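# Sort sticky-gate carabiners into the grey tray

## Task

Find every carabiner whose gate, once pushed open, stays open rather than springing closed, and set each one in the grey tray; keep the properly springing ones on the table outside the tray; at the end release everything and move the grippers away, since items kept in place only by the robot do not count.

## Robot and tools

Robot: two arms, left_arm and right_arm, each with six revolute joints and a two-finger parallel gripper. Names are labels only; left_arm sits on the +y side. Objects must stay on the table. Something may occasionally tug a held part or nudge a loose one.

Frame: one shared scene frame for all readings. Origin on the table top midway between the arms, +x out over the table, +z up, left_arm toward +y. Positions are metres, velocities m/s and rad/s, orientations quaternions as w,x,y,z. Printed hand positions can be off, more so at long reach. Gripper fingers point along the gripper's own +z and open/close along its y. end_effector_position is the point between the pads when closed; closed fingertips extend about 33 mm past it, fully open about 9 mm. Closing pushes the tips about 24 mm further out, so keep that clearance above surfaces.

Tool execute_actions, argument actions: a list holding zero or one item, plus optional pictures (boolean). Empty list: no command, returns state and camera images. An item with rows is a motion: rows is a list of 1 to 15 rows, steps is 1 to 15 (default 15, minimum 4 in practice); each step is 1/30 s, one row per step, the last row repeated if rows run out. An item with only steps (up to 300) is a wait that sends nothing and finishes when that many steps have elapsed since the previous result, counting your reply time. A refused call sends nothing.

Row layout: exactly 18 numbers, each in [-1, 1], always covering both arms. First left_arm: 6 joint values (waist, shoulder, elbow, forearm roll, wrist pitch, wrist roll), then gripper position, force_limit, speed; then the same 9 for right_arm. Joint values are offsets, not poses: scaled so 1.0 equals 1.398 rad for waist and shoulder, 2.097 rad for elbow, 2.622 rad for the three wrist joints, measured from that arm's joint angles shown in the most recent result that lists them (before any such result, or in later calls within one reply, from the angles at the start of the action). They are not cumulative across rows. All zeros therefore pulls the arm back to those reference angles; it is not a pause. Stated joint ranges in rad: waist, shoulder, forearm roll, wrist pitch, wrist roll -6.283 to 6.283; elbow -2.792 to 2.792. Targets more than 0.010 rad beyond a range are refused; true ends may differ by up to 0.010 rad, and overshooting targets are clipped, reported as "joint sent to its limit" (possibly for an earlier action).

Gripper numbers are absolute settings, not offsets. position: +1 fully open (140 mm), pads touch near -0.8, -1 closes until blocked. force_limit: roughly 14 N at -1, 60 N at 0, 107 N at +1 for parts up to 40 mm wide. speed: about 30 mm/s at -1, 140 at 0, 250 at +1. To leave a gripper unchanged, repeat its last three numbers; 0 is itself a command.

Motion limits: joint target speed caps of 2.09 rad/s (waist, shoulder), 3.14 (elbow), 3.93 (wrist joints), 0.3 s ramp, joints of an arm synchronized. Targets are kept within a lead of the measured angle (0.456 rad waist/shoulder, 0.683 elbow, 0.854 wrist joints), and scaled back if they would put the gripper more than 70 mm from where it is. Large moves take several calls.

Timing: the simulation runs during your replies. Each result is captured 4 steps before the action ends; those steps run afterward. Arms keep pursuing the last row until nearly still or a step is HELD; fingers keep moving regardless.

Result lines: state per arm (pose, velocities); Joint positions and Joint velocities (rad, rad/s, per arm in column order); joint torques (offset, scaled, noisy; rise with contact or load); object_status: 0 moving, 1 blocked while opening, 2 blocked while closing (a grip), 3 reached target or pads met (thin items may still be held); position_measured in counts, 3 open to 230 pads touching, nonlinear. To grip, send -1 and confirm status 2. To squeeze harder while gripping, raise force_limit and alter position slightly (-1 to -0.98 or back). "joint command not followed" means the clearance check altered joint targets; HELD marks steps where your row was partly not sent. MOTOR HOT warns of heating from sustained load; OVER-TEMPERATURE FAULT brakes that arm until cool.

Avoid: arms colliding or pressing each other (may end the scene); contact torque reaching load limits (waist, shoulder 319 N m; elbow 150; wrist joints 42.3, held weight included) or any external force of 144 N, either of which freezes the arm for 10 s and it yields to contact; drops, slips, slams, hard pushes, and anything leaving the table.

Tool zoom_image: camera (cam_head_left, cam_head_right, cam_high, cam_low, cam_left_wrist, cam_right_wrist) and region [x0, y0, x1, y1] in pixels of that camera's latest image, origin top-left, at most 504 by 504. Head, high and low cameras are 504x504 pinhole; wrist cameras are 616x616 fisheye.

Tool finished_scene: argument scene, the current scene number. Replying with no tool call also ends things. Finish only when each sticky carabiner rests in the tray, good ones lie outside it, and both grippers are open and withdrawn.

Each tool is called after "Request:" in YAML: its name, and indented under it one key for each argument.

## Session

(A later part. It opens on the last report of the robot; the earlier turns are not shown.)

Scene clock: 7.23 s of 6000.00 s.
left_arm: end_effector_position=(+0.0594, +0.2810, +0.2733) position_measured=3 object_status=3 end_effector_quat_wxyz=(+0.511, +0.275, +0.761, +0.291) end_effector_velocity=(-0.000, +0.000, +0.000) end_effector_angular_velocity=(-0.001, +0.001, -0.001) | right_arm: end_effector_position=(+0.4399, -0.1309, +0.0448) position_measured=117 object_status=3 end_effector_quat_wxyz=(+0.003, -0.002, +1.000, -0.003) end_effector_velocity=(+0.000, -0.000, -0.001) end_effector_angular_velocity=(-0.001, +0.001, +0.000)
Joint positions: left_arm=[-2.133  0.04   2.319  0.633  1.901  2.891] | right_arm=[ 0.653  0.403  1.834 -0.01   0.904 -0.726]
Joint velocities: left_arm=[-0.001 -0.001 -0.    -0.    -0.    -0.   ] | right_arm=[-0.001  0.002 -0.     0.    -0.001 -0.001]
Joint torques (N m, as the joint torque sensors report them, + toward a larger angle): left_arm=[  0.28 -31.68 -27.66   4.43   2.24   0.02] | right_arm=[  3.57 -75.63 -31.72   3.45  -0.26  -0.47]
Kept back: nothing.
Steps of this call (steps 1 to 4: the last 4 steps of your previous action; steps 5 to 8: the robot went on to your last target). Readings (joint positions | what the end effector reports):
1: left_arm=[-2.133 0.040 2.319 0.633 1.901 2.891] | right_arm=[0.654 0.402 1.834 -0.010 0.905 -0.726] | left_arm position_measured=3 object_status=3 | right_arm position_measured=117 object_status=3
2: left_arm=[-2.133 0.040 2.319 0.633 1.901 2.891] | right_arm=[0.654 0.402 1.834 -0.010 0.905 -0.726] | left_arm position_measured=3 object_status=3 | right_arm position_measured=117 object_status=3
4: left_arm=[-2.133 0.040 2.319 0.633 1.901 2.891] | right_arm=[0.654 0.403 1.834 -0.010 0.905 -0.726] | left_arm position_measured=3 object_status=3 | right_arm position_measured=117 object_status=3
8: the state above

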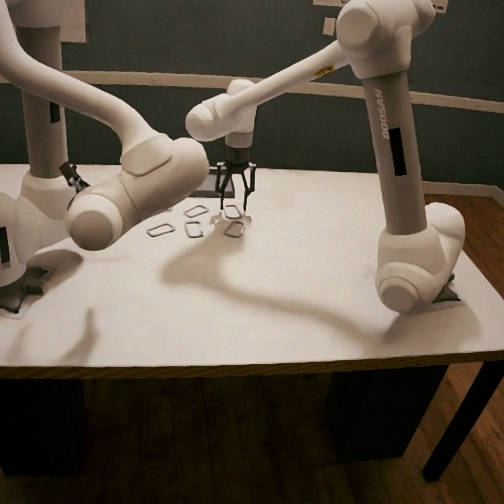

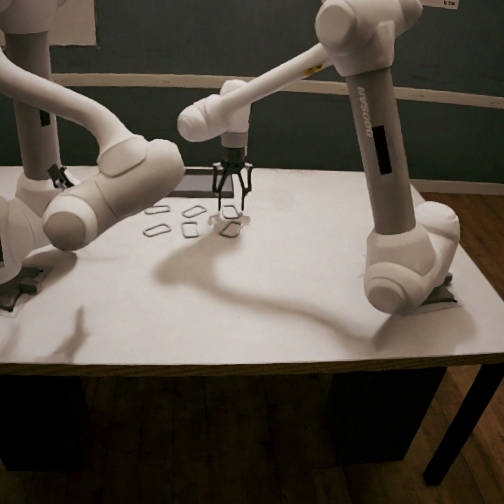

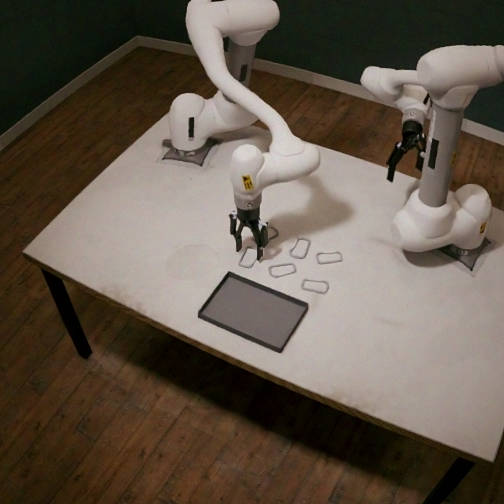

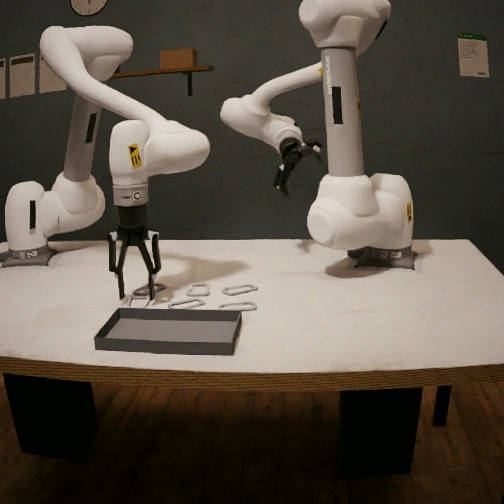

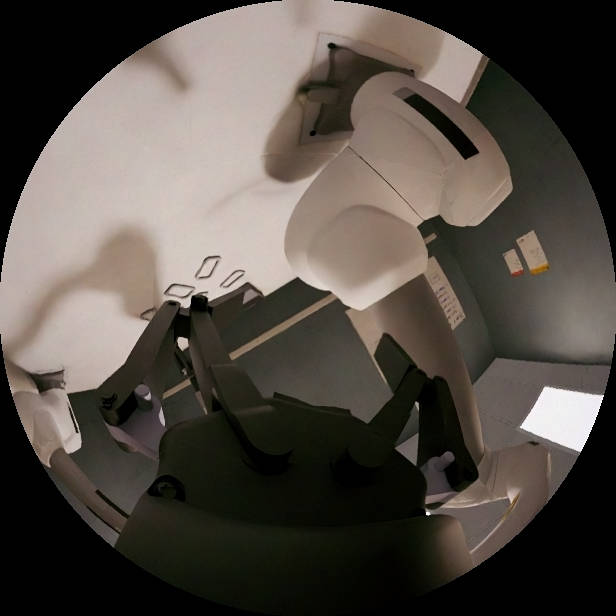

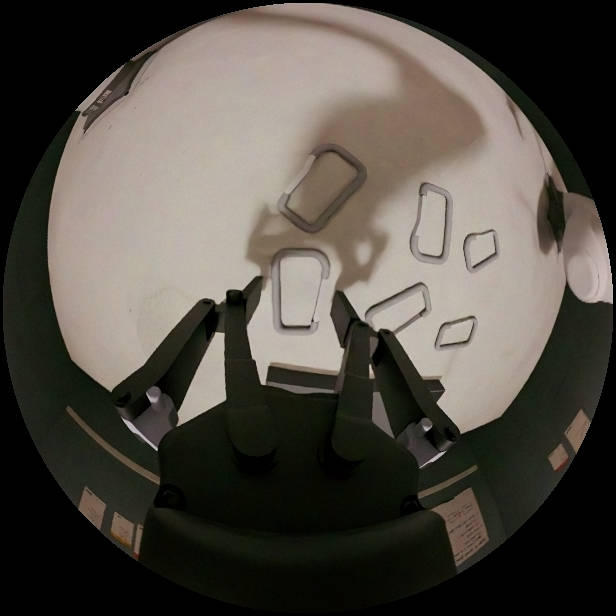

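Request:
execute_actions:
  actions:
    - {"rows":[[0,0,0,0,0,0,1,0,0,0,0.0083,0.0035,0,-0.0072,0,0.1,0,0]],"steps":12}
  pictures: true

Request:
zoom_image:
  camera: "cam_right_wrist"
  region: [200, 200, 400, 380]

Request:
zoom_image:
  camera: "cam_head_right"
  region: [190, 170, 280, 250]

Scene clock: 7.80 s of 6000.00 s.
left_arm: end_effector_position=(+0.0594, +0.2810, +0.2733) position_measured=3 object_status=3 end_effector_quat_wxyz=(+0.511, +0.275, +0.761, +0.291) end_effector_velocity=(-0.000, +0.000, +0.000) end_effector_angular_velocity=(+0.001, +0.001, -0.000) | right_arm: end_effector_position=(+0.4399, -0.1310, +0.0341) position_measured=117 object_status=3 end_effector_quat_wxyz=(+0.003, -0.002, +1.000, -0.002) end_effector_velocity=(+0.000, +0.000, -0.005) end_effector_angular_velocity=(+0.001, -0.002, +0.001)
Joint positions: left_arm=[-2.133  0.04   2.319  0.633  1.901  2.891] | right_arm=[ 0.653  0.414  1.841 -0.01   0.886 -0.726]
Joint velocities: left_arm=[-0.    -0.001 -0.    -0.     0.     0.001] | right_arm=[ 0.     0.005  0.004 -0.001 -0.011  0.   ]
Joint torques (N m, as the joint torque sensors report them, + toward a larger angle): left_arm=[ -0.18 -30.81 -27.74   4.31   2.27   0.08] | right_arm=[  3.75 -74.03 -30.33   3.51  -0.66  -0.32]
Steps of this call (steps 1 to 9: the robot went on to your last target; steps 10 to 17: the first 8 steps of this action). Readings (joint positions | what the end effector reports):
10: left_arm=[-2.133 0.040 2.319 0.633 1.901 2.891] | right_arm=[0.653 0.403 1.834 -0.010 0.904 -0.726] | left_arm position_measured=3 object_status=3 | right_arm position_measured=117 object_status=3
11: left_arm=[-2.133 0.040 2.319 0.633 1.901 2.891] | right_arm=[0.653 0.405 1.836 -0.010 0.900 -0.726] | left_arm position_measured=3 object_status=3 | right_arm position_measured=117 object_status=3
13: left_arm=[-2.133 0.040 2.319 0.633 1.901 2.891] | right_arm=[0.653 0.411 1.840 -0.010 0.891 -0.726] | left_arm position_measured=3 object_status=3 | right_arm position_measured=117 object_status=3
17: the state above

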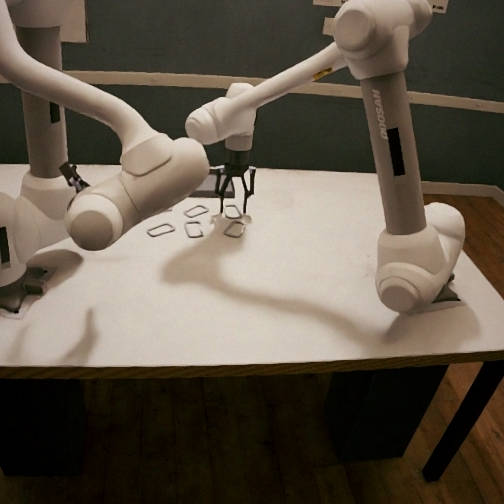

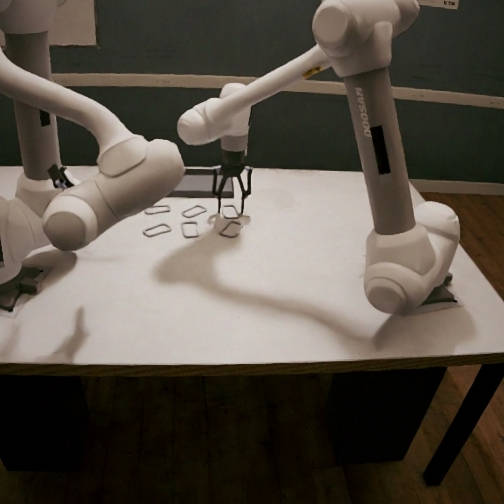

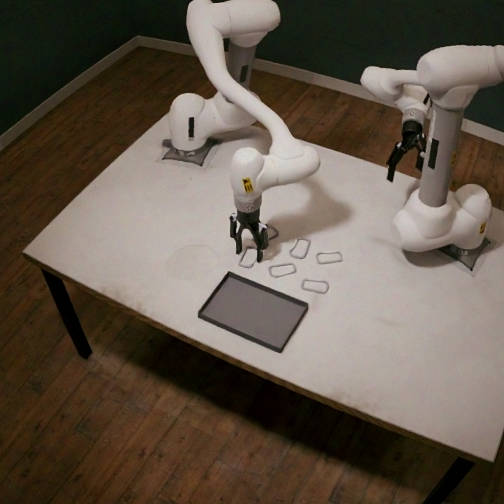

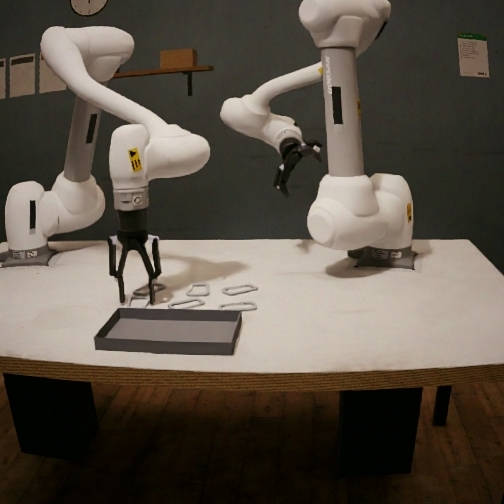

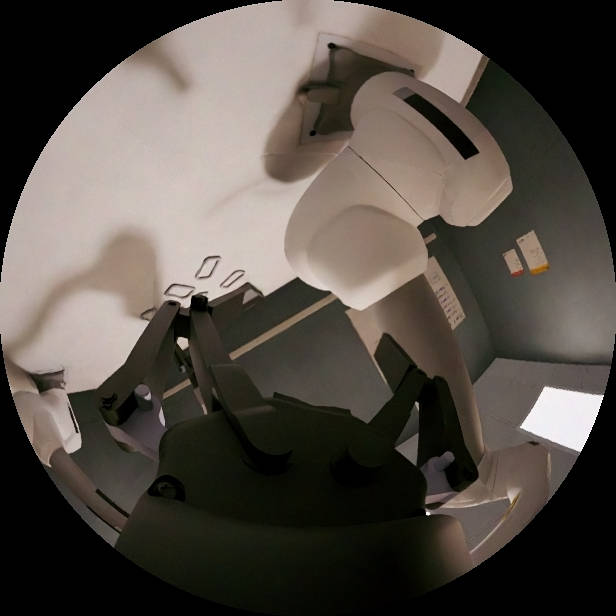

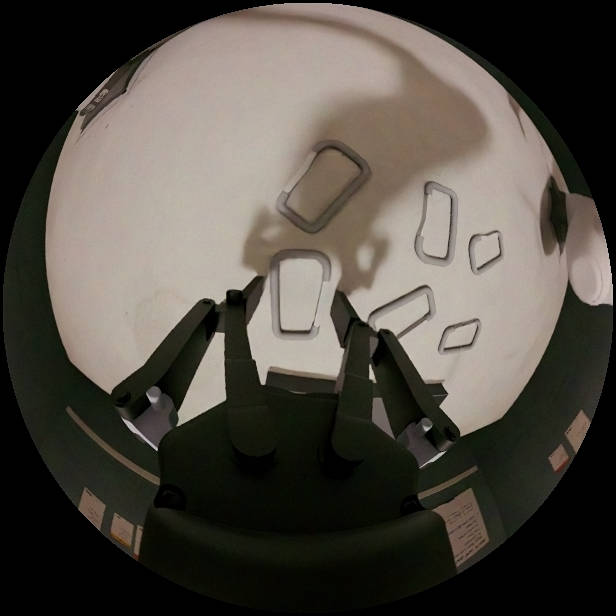

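Region (200, 200, 400, 380) of cam_right_wrist's 616x616 image, scaled by 2.520, with more detail than that image has; it fills the top 454 rows of this view, and the rest is white.

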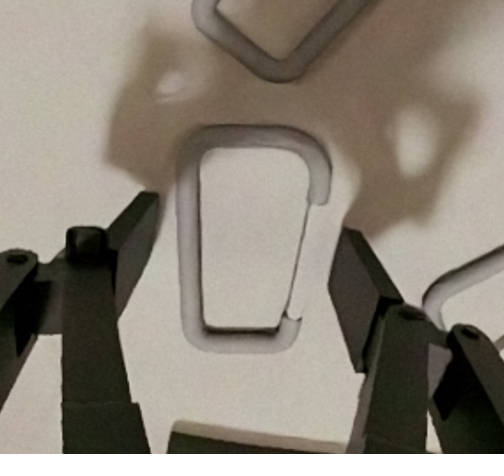

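Region (190, 170, 280, 250) of cam_head_right's 504x504 image, scaled by 5.600, with more detail than that image has.

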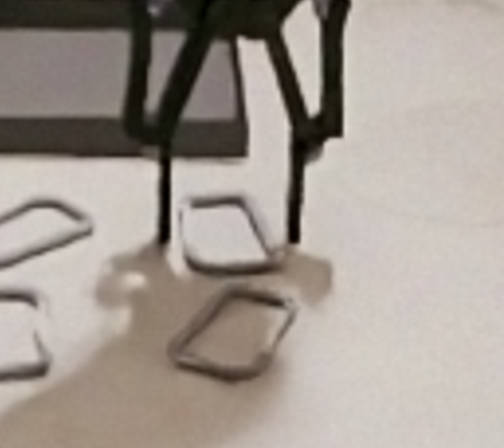

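Request:
execute_actions:
  actions:
    - {"rows":[[0,0,0,0,0,0,1,0,0,0,0,0,0,0,0,-1,-0.5,-0.3]],"steps":15}
  pictures: true

Request:
zoom_image:
  camera: "cam_right_wrist"
  region: [200, 200, 400, 380]

Scene clock: 8.40 s of 6000.00 s.
left_arm: end_effector_position=(+0.0594, +0.2810, +0.2733) position_measured=3 object_status=3 end_effector_quat_wxyz=(+0.511, +0.275, +0.761, +0.291) end_effector_velocity=(+0.000, -0.000, -0.000) end_effector_angular_velocity=(+0.002, -0.001, +0.002) | right_arm: end_effector_position=(+0.4399, -0.1310, +0.0341) position_measured=171 object_status=0 end_effector_quat_wxyz=(+0.003, -0.002, +1.000, -0.003) end_effector_velocity=(-0.000, -0.000, +0.001) end_effector_angular_velocity=(+0.001, -0.001, +0.001)
Joint positions: left_arm=[-2.133  0.04   2.319  0.633  1.901  2.891] | right_arm=[ 0.653  0.414  1.841 -0.01   0.886 -0.726]
Joint velocities: left_arm=[ 0.002  0.002 -0.     0.    -0.     0.001] | right_arm=[ 0.    -0.003  0.001 -0.     0.    -0.   ]
Joint torques (N m, as the joint torque sensors report them, + toward a larger angle): left_arm=[ -0.38 -30.94 -27.56   4.37   2.26  -0.08] | right_arm=[  6.17 -57.84 -22.63   5.18  -1.97  -0.14]
Steps of this call (steps 1 to 4: the last 4 steps of your previous action; steps 5 to 7: the robot went on to your last target; steps 8 to 18: the first 11 steps of this action). Readings (joint positions | what the end effector reports):
8: left_arm=[-2.133 0.040 2.319 0.633 1.901 2.891] | right_arm=[0.653 0.414 1.842 -0.010 0.885 -0.726] | left_arm position_measured=3 object_status=3 | right_arm position_measured=117 object_status=0
9: left_arm=[-2.133 0.040 2.319 0.633 1.901 2.891] | right_arm=[0.653 0.414 1.842 -0.010 0.885 -0.726] | left_arm position_measured=3 object_status=3 | right_arm position_measured=119 object_status=0
11: left_arm=[-2.133 0.040 2.319 0.633 1.901 2.891] | right_arm=[0.653 0.414 1.842 -0.010 0.886 -0.726] | left_arm position_measured=3 object_status=3 | right_arm position_measured=130 object_status=0
15: left_arm=[-2.133 0.040 2.319 0.633 1.901 2.891] | right_arm=[0.653 0.414 1.841 -0.010 0.886 -0.726] | left_arm position_measured=3 object_status=3 | right_arm position_measured=153 object_status=0
18: the state above

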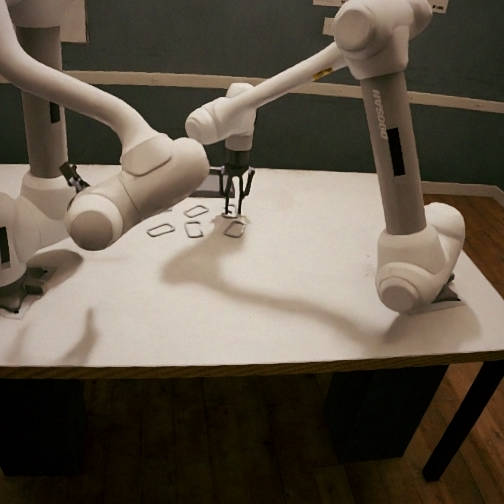

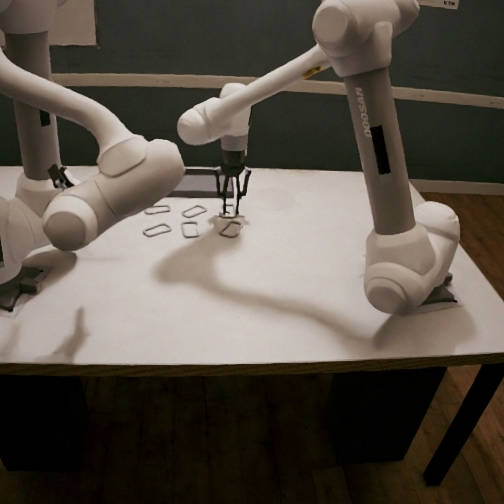

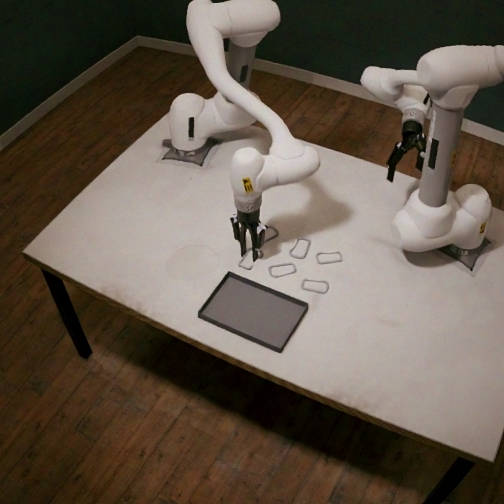

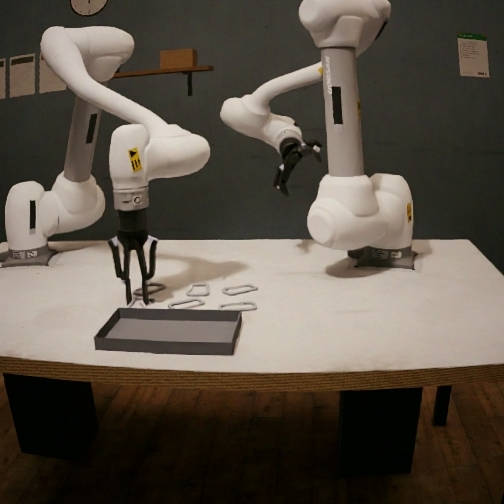

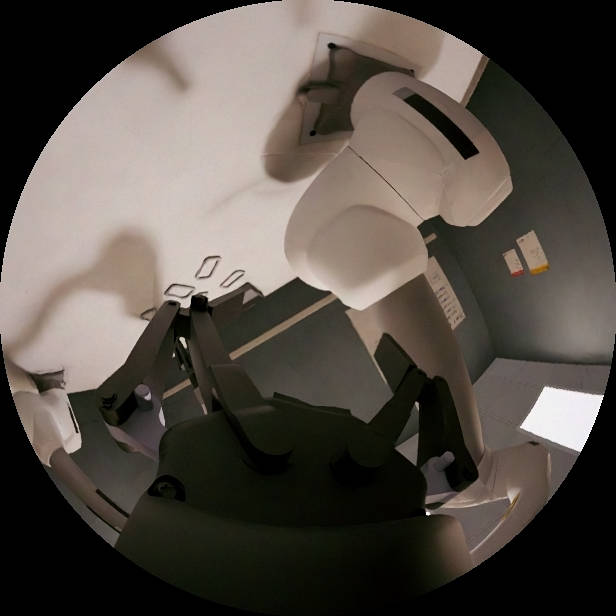

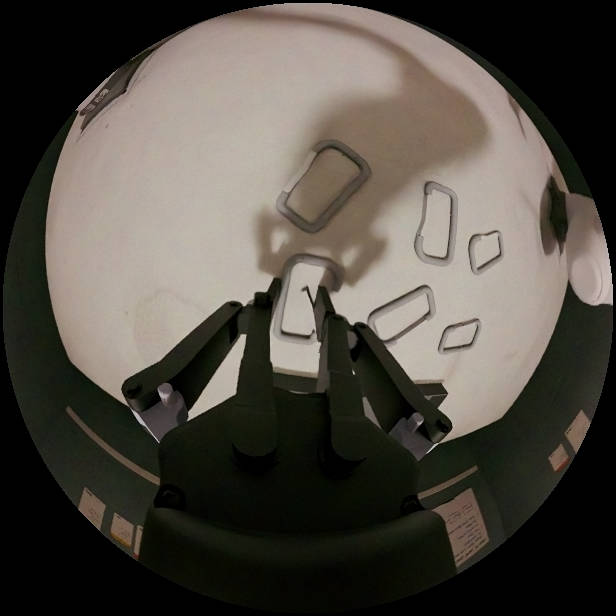

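Region (200, 200, 400, 380) of cam_right_wrist's 616x616 image, scaled by 2.520, with more detail than that image has; it fills the top 454 rows of this view, and the rest is white.

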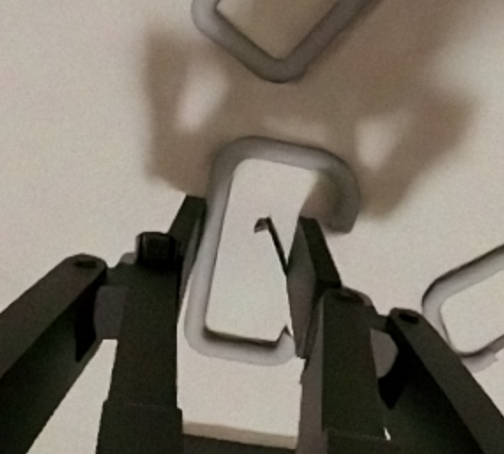

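Request:
execute_actions:
  actions:
    - {"rows":[[0,0,0,0,0,0,1,0,0,0,-0.003,-0.0013,0,0.0026,0,0.15,-0.5,0.3]],"steps":15}
  pictures: true

Request:
zoom_image:
  camera: "cam_right_wrist"
  region: [200, 200, 400, 380]

Scene clock: 8.90 s of 6000.00 s.
left_arm: end_effector_position=(+0.0594, +0.2810, +0.2733) position_measured=3 object_status=3 end_effector_quat_wxyz=(+0.511, +0.275, +0.761, +0.291) end_effector_velocity=(-0.000, +0.000, +0.000) end_effector_angular_velocity=(-0.000, +0.001, -0.000) | right_arm: end_effector_position=(+0.4400, -0.1309, +0.0381) position_measured=110 object_status=0 end_effector_quat_wxyz=(+0.003, -0.002, +1.000, -0.003) end_effector_velocity=(+0.000, +0.000, +0.001) end_effector_angular_velocity=(+0.000, -0.000, -0.000)
Joint positions: left_arm=[-2.133  0.04   2.319  0.633  1.901  2.891] | right_arm=[ 0.653  0.41   1.839 -0.01   0.893 -0.726]
Joint velocities: left_arm=[-0.001 -0.001  0.    -0.001  0.     0.   ] | right_arm=[-0.    -0.001 -0.001 -0.     0.001  0.   ]
Joint torques (N m, as the joint torque sensors report them, + toward a larger angle): left_arm=[ -0.92 -31.24 -27.7    4.35   2.27   0.05] | right_arm=[  3.31 -76.55 -30.86   3.39  -0.21  -0.26]
Steps of this call (steps 1 to 4: the last 4 steps of your previous action; steps 5 to 15: the first 11 steps of this action). Readings (joint positions | what the end effector reports):
5: left_arm=[-2.133 0.040 2.319 0.633 1.901 2.891] | right_arm=[0.653 0.414 1.841 -0.010 0.886 -0.726] | left_arm position_measured=3 object_status=3 | right_arm position_measured=175 object_status=0
6: left_arm=[-2.133 0.040 2.319 0.633 1.901 2.891] | right_arm=[0.653 0.413 1.841 -0.010 0.888 -0.726] | left_arm position_measured=3 object_status=3 | right_arm position_measured=175 object_status=0
8: left_arm=[-2.133 0.040 2.319 0.633 1.901 2.891] | right_arm=[0.653 0.411 1.840 -0.010 0.891 -0.726] | left_arm position_measured=3 object_status=3 | right_arm position_measured=153 object_status=0
12: left_arm=[-2.133 0.040 2.319 0.633 1.901 2.891] | right_arm=[0.653 0.410 1.839 -0.010 0.893 -0.726] | left_arm position_measured=3 object_status=3 | right_arm position_measured=116 object_status=0
15: the state above

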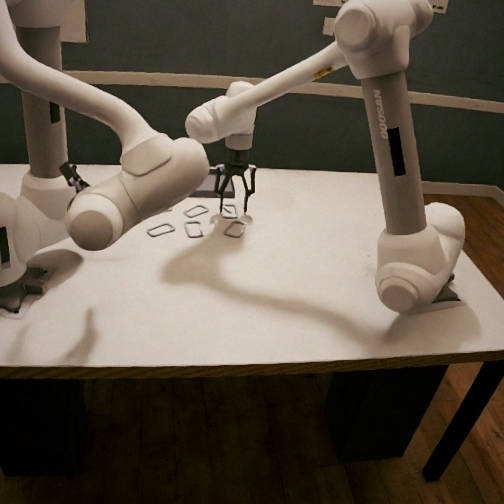

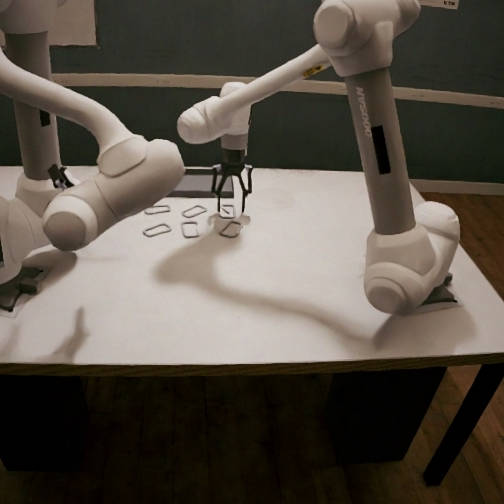

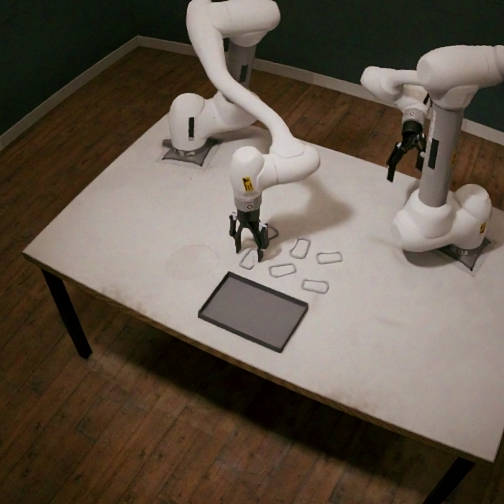

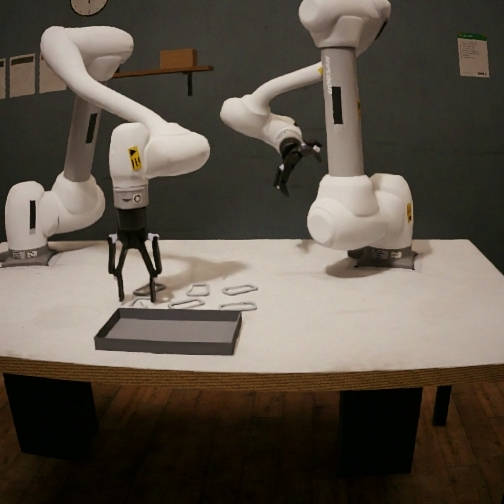

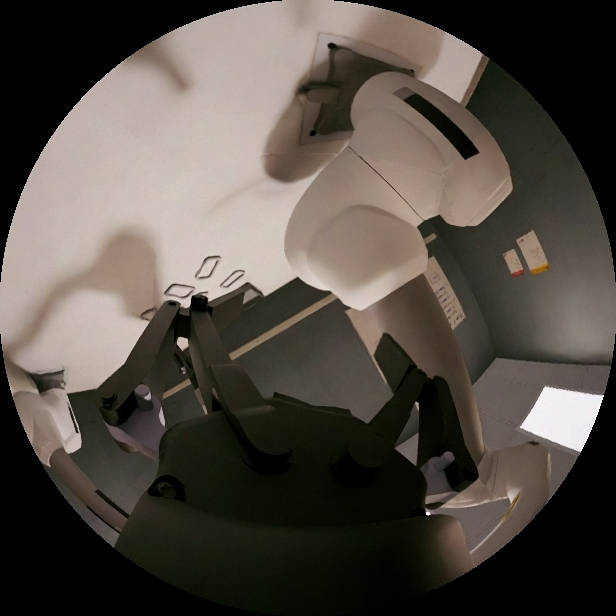

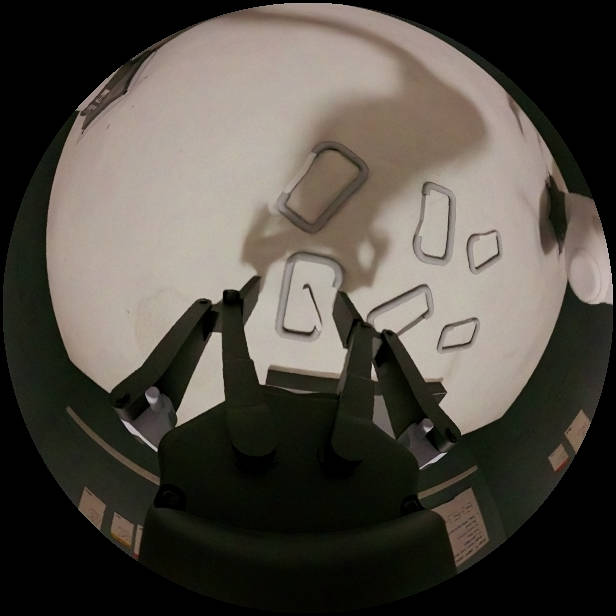

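Region (200, 200, 400, 380) of cam_right_wrist's 616x616 image, scaled by 2.520, with more detail than that image has; it fills the top 454 rows of this view, and the rest is white.

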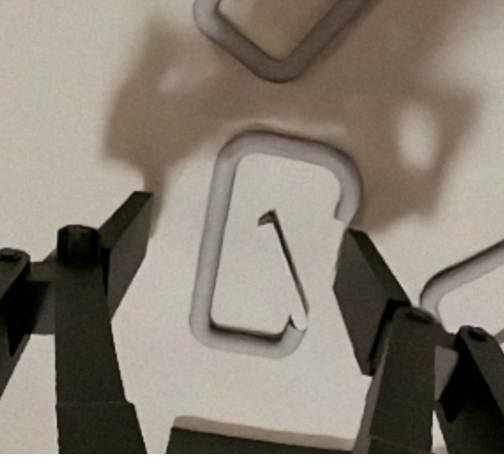

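Request:
execute_actions:
  actions:
    - {"rows":[[0,0,0,0,0,0,1,0,0,0,0.001,0.0004,0,-0.0009,0,0.15,-0.5,0.3],[0,0,0,0,0,0,1,0,0,0,0.001,0.0004,0,-0.0009,0,0.15,-0.5,0.3],[0,0,0,0,0,0,1,0,0,0,0.001,0.0004,0,-0.0009,0,-1,0,-0.3]],"steps":15}

Request:
execute_actions:
  actions:
    - {"steps":10}
  pictures: true

Request:
zoom_image:
  camera: "cam_right_wrist"
  region: [200, 200, 400, 380]

Scene clock: 9.47 s of 6000.00 s.
left_arm: end_effector_position=(+0.0594, +0.2810, +0.2733) position_measured=3 object_status=3 end_effector_quat_wxyz=(+0.511, +0.275, +0.761, +0.291) end_effector_velocity=(+0.000, -0.000, +0.000) end_effector_angular_velocity=(-0.001, -0.000, +0.001) | right_arm: end_effector_position=(+0.4400, -0.1309, +0.0368) position_measured=152 object_status=0 end_effector_quat_wxyz=(+0.003, -0.002, +1.000, -0.002) end_effector_velocity=(-0.000, -0.000, -0.000) end_effector_angular_velocity=(-0.000, +0.000, +0.000)
Joint positions: left_arm=[-2.133  0.04   2.319  0.633  1.901  2.891] | right_arm=[ 0.653  0.411  1.839 -0.01   0.891 -0.726]
Joint velocities: left_arm=[ 0.002  0.    -0.     0.001  0.    -0.   ] | right_arm=[ 0.    -0.     0.001 -0.    -0.     0.   ]
Joint torques (N m, as the joint torque sensors report them, + toward a larger angle): left_arm=[ -0.85 -30.92 -27.38   4.37   2.28   0.06] | right_arm=[  2.74 -74.03 -30.93   3.5    0.    -0.26]
Steps of this call (steps 1 to 4: the last 4 steps of your previous action; steps 5 to 6: the robot went on to your last target; steps 7 to 17: the first 11 steps of this action). Readings (joint positions | what the end effector reports):
7: left_arm=[-2.133 0.040 2.319 0.633 1.901 2.891] | right_arm=[0.653 0.410 1.839 -0.010 0.893 -0.726] | left_arm position_measured=3 object_status=3 | right_arm position_measured=110 object_status=3
8: left_arm=[-2.133 0.040 2.319 0.633 1.901 2.891] | right_arm=[0.653 0.410 1.839 -0.010 0.893 -0.726] | left_arm position_measured=3 object_status=3 | right_arm position_measured=110 object_status=3
10: left_arm=[-2.133 0.040 2.319 0.633 1.901 2.891] | right_arm=[0.653 0.410 1.839 -0.010 0.892 -0.726] | left_arm position_measured=3 object_status=3 | right_arm position_measured=112 object_status=0
14: left_arm=[-2.133 0.040 2.319 0.633 1.901 2.891] | right_arm=[0.653 0.411 1.839 -0.010 0.891 -0.726] | left_arm position_measured=3 object_status=3 | right_arm position_measured=135 object_status=0
17: the state above

Scene clock: 9.80 s of 6000.00 s.
left_arm: end_effector_position=(+0.0594, +0.2810, +0.2733) position_measured=3 object_status=3 end_effector_quat_wxyz=(+0.511, +0.275, +0.761, +0.291) end_effector_velocity=(+0.000, +0.000, +0.000) end_effector_angular_velocity=(+0.001, -0.000, +0.001) | right_arm: end_effector_position=(+0.4400, -0.1309, +0.0368) position_measured=177 object_status=2 end_effector_quat_wxyz=(+0.003, -0.002, +1.000, -0.002) end_effector_velocity=(-0.000, +0.000, -0.000) end_effector_angular_velocity=(-0.000, -0.000, +0.000)
Joint positions: left_arm=[-2.133  0.04   2.319  0.633  1.901  2.891] | right_arm=[ 0.653  0.411  1.839 -0.01   0.891 -0.726]
Joint velocities: left_arm=[0.002 0.    0.    0.    0.    0.001] | right_arm=[ 0.  0.  0. -0. -0.  0.]
Joint torques (N m, as the joint torque sensors report them, + toward a larger angle): left_arm=[ -0.18 -31.12 -27.9    4.36   2.16   0.01] | right_arm=[  6.89 -51.8  -20.36   4.91  -2.59  -0.11]
Kept back: nothing.
Steps of this call (steps 1 to 4: the last 4 steps of your previous action; steps 5 to 10: the robot went on to your last target). Readings (joint positions | what the end effector reports):
1: left_arm=[-2.133 0.040 2.319 0.633 1.901 2.891] | right_arm=[0.653 0.411 1.839 -0.010 0.891 -0.726] | left_arm position_measured=3 object_status=3 | right_arm position_measured=158 object_status=0
2: left_arm=[-2.133 0.040 2.319 0.633 1.901 2.891] | right_arm=[0.653 0.411 1.839 -0.010 0.891 -0.726] | left_arm position_measured=3 object_status=3 | right_arm position_measured=164 object_status=0
4: left_arm=[-2.133 0.040 2.319 0.633 1.901 2.891] | right_arm=[0.653 0.411 1.839 -0.010 0.891 -0.726] | left_arm position_measured=3 object_status=3 | right_arm position_measured=175 object_status=0
8: left_arm=[-2.133 0.040 2.319 0.633 1.901 2.891] | right_arm=[0.653 0.411 1.839 -0.010 0.891 -0.726] | left_arm position_measured=3 object_status=3 | right_arm position_measured=177 object_status=0
10: the state above

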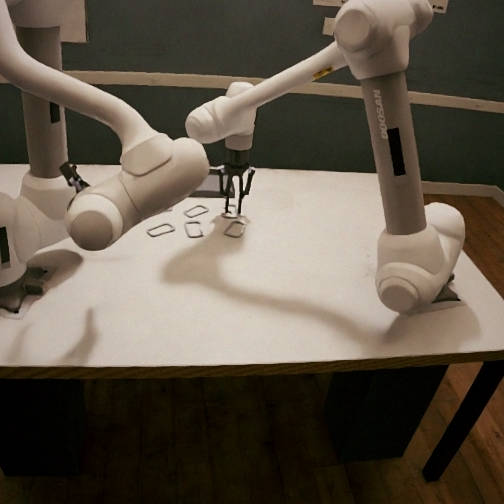

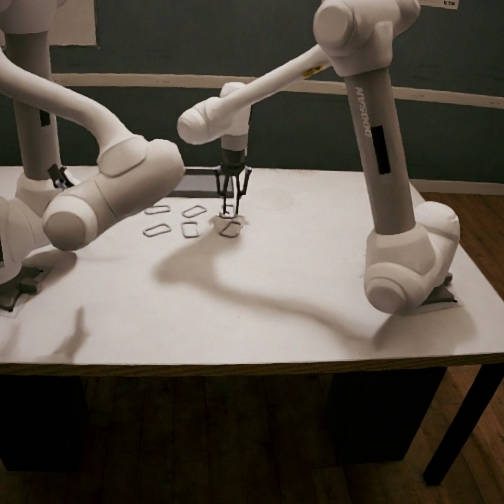

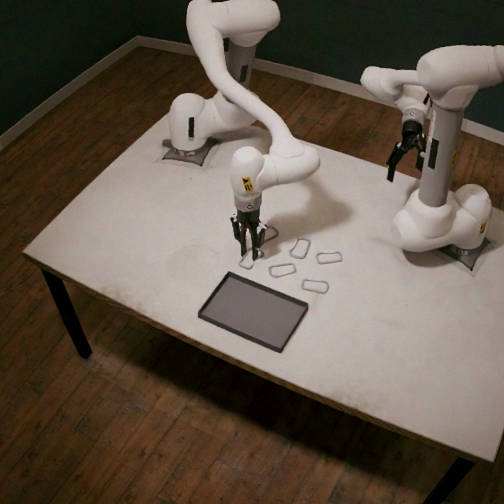

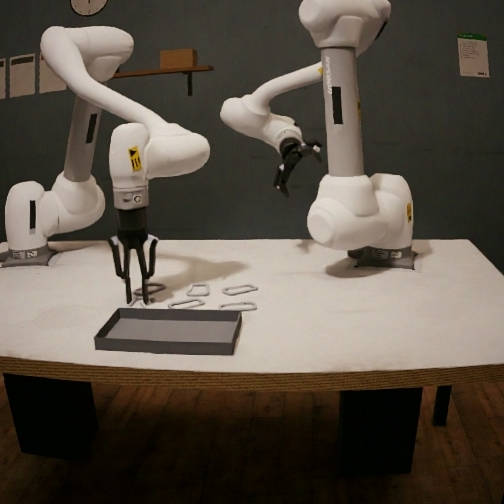

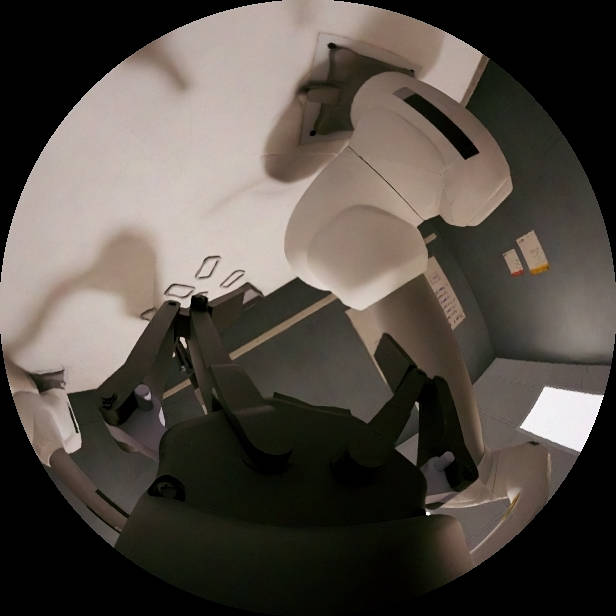

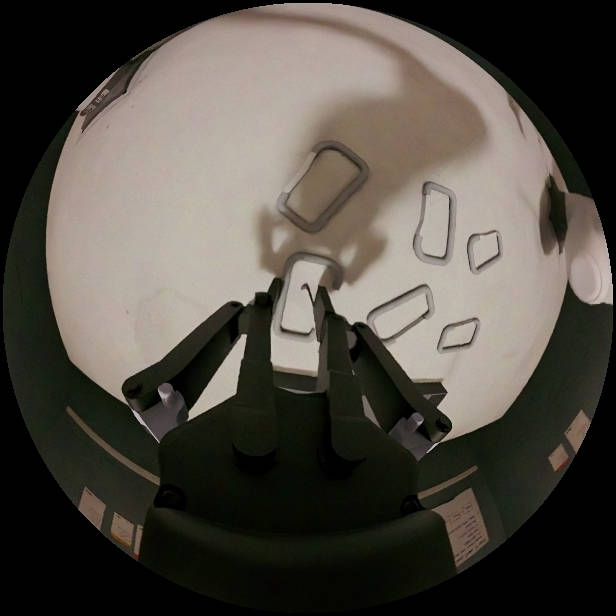

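Region (200, 200, 400, 380) of cam_right_wrist's 616x616 image, scaled by 2.520, with more detail than that image has; it fills the top 454 rows of this view, and the rest is white.

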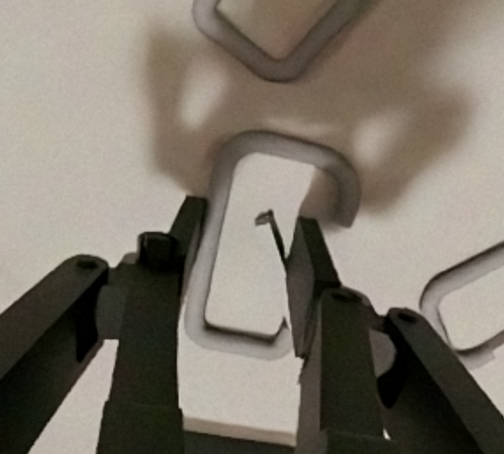

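Request:
execute_actions:
  actions:
    - {"rows":[[0,0,0,0,0,0,1,0,0,0,-0.0038,-0.0016,0,0.0033,0,-1,0,-0.3]],"steps":12}
  pictures: true

Request:
zoom_image:
  camera: "cam_right_wrist"
  region: [200, 200, 400, 380]

Scene clock: 10.33 s of 6000.00 s.
left_arm: end_effector_position=(+0.0594, +0.2810, +0.2733) position_measured=3 object_status=3 end_effector_quat_wxyz=(+0.511, +0.275, +0.761, +0.291) end_effector_velocity=(+0.000, -0.000, +0.000) end_effector_angular_velocity=(+0.000, -0.000, +0.001) | right_arm: end_effector_position=(+0.4400, -0.1309, +0.0415) position_measured=178 object_status=2 end_effector_quat_wxyz=(+0.003, -0.002, +1.000, -0.003) end_effector_velocity=(+0.000, +0.000, +0.005) end_effector_angular_velocity=(+0.001, -0.002, -0.000)
Joint positions: left_arm=[-2.133  0.04   2.319  0.633  1.901  2.891] | right_arm=[ 0.653  0.406  1.836 -0.01   0.899 -0.726]
Joint velocities: left_arm=[ 0.001  0.     0.     0.001 -0.     0.   ] | right_arm=[ 0.    -0.006 -0.003 -0.001  0.006  0.001]
Joint torques (N m, as the joint torque sensors report them, + toward a larger angle): left_arm=[  0.03 -32.06 -27.76   4.36   2.12   0.04] | right_arm=[  2.84 -74.22 -30.77   3.53  -0.09  -0.29]
Steps of this call (steps 1 to 8: the robot went on to your last target; steps 9 to 16: the first 8 steps of this action). Readings (joint positions | what the end effector reports):
9: left_arm=[-2.133 0.040 2.319 0.633 1.901 2.891] | right_arm=[0.653 0.411 1.839 -0.010 0.891 -0.726] | left_arm position_measured=3 object_status=3 | right_arm position_measured=177 object_status=2
10: left_arm=[-2.133 0.040 2.319 0.633 1.901 2.891] | right_arm=[0.653 0.411 1.839 -0.010 0.892 -0.726] | left_arm position_measured=3 object_status=3 | right_arm position_measured=177 object_status=2
12: left_arm=[-2.133 0.040 2.319 0.633 1.901 2.891] | right_arm=[0.653 0.408 1.837 -0.010 0.897 -0.726] | left_arm position_measured=3 object_status=3 | right_arm position_measured=178 object_status=2
16: the state above

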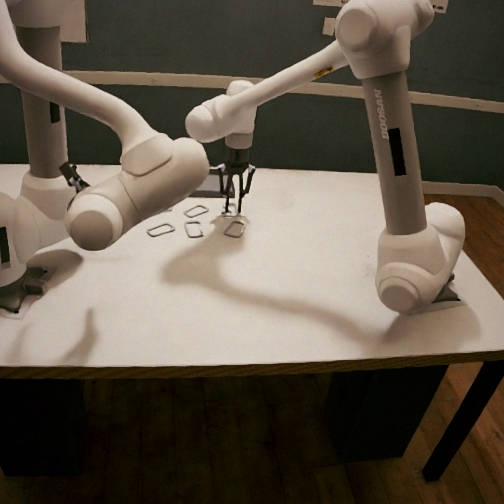

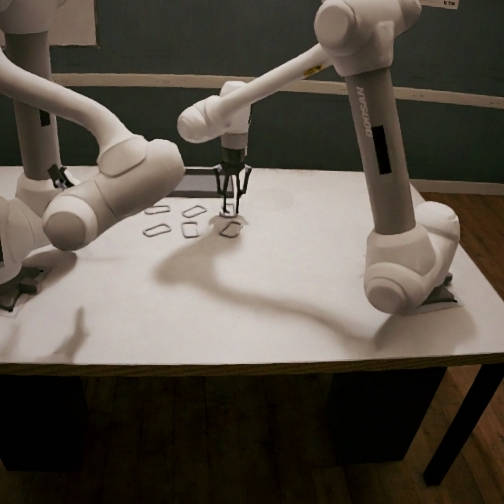

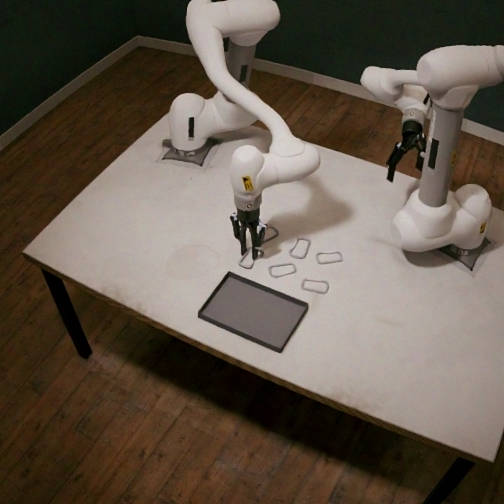

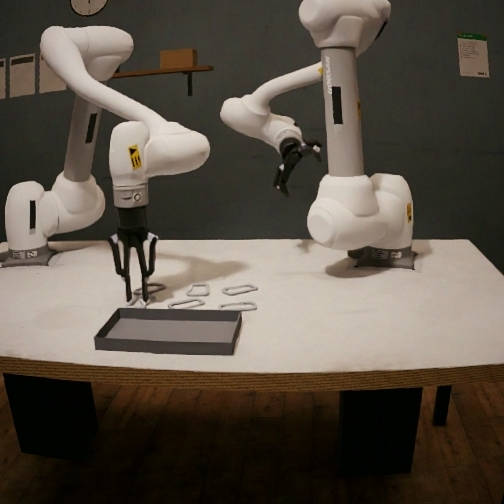

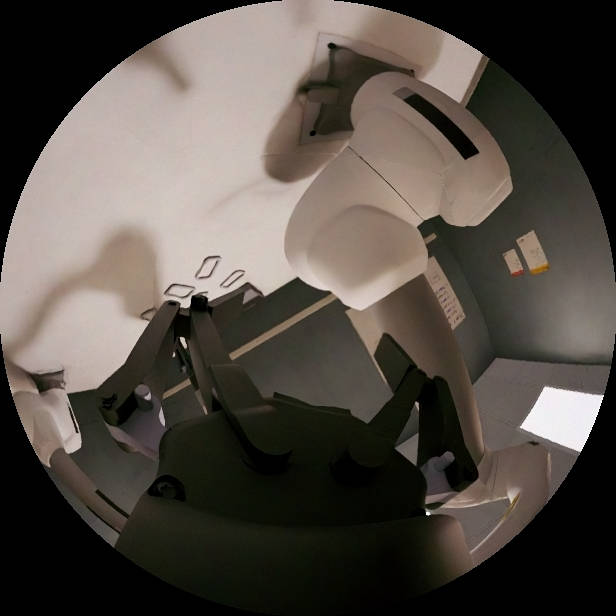

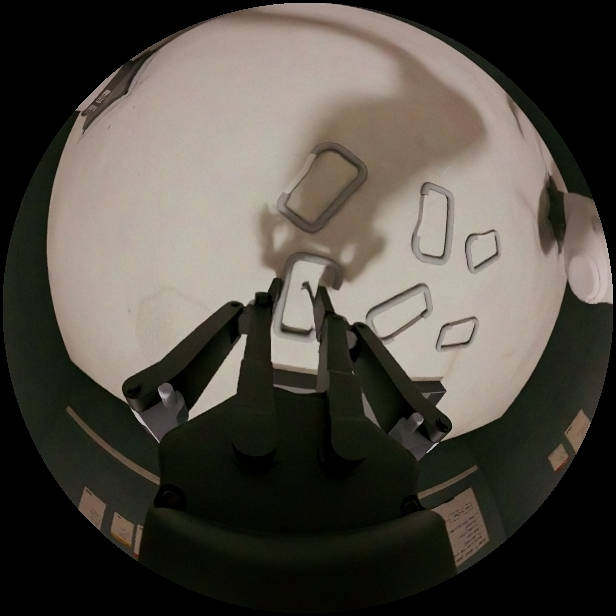

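Region (200, 200, 400, 380) of cam_right_wrist's 616x616 image, scaled by 2.520, with more detail than that image has; it fills the top 454 rows of this view, and the rest is white.

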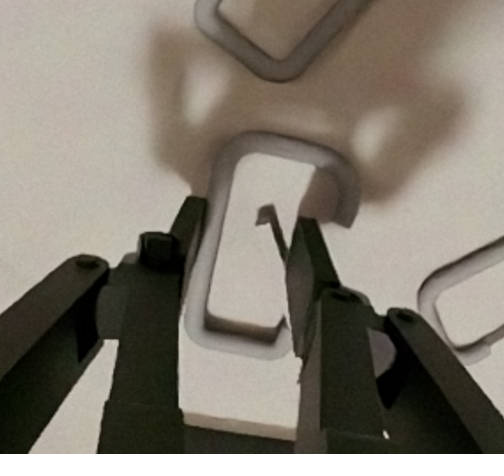

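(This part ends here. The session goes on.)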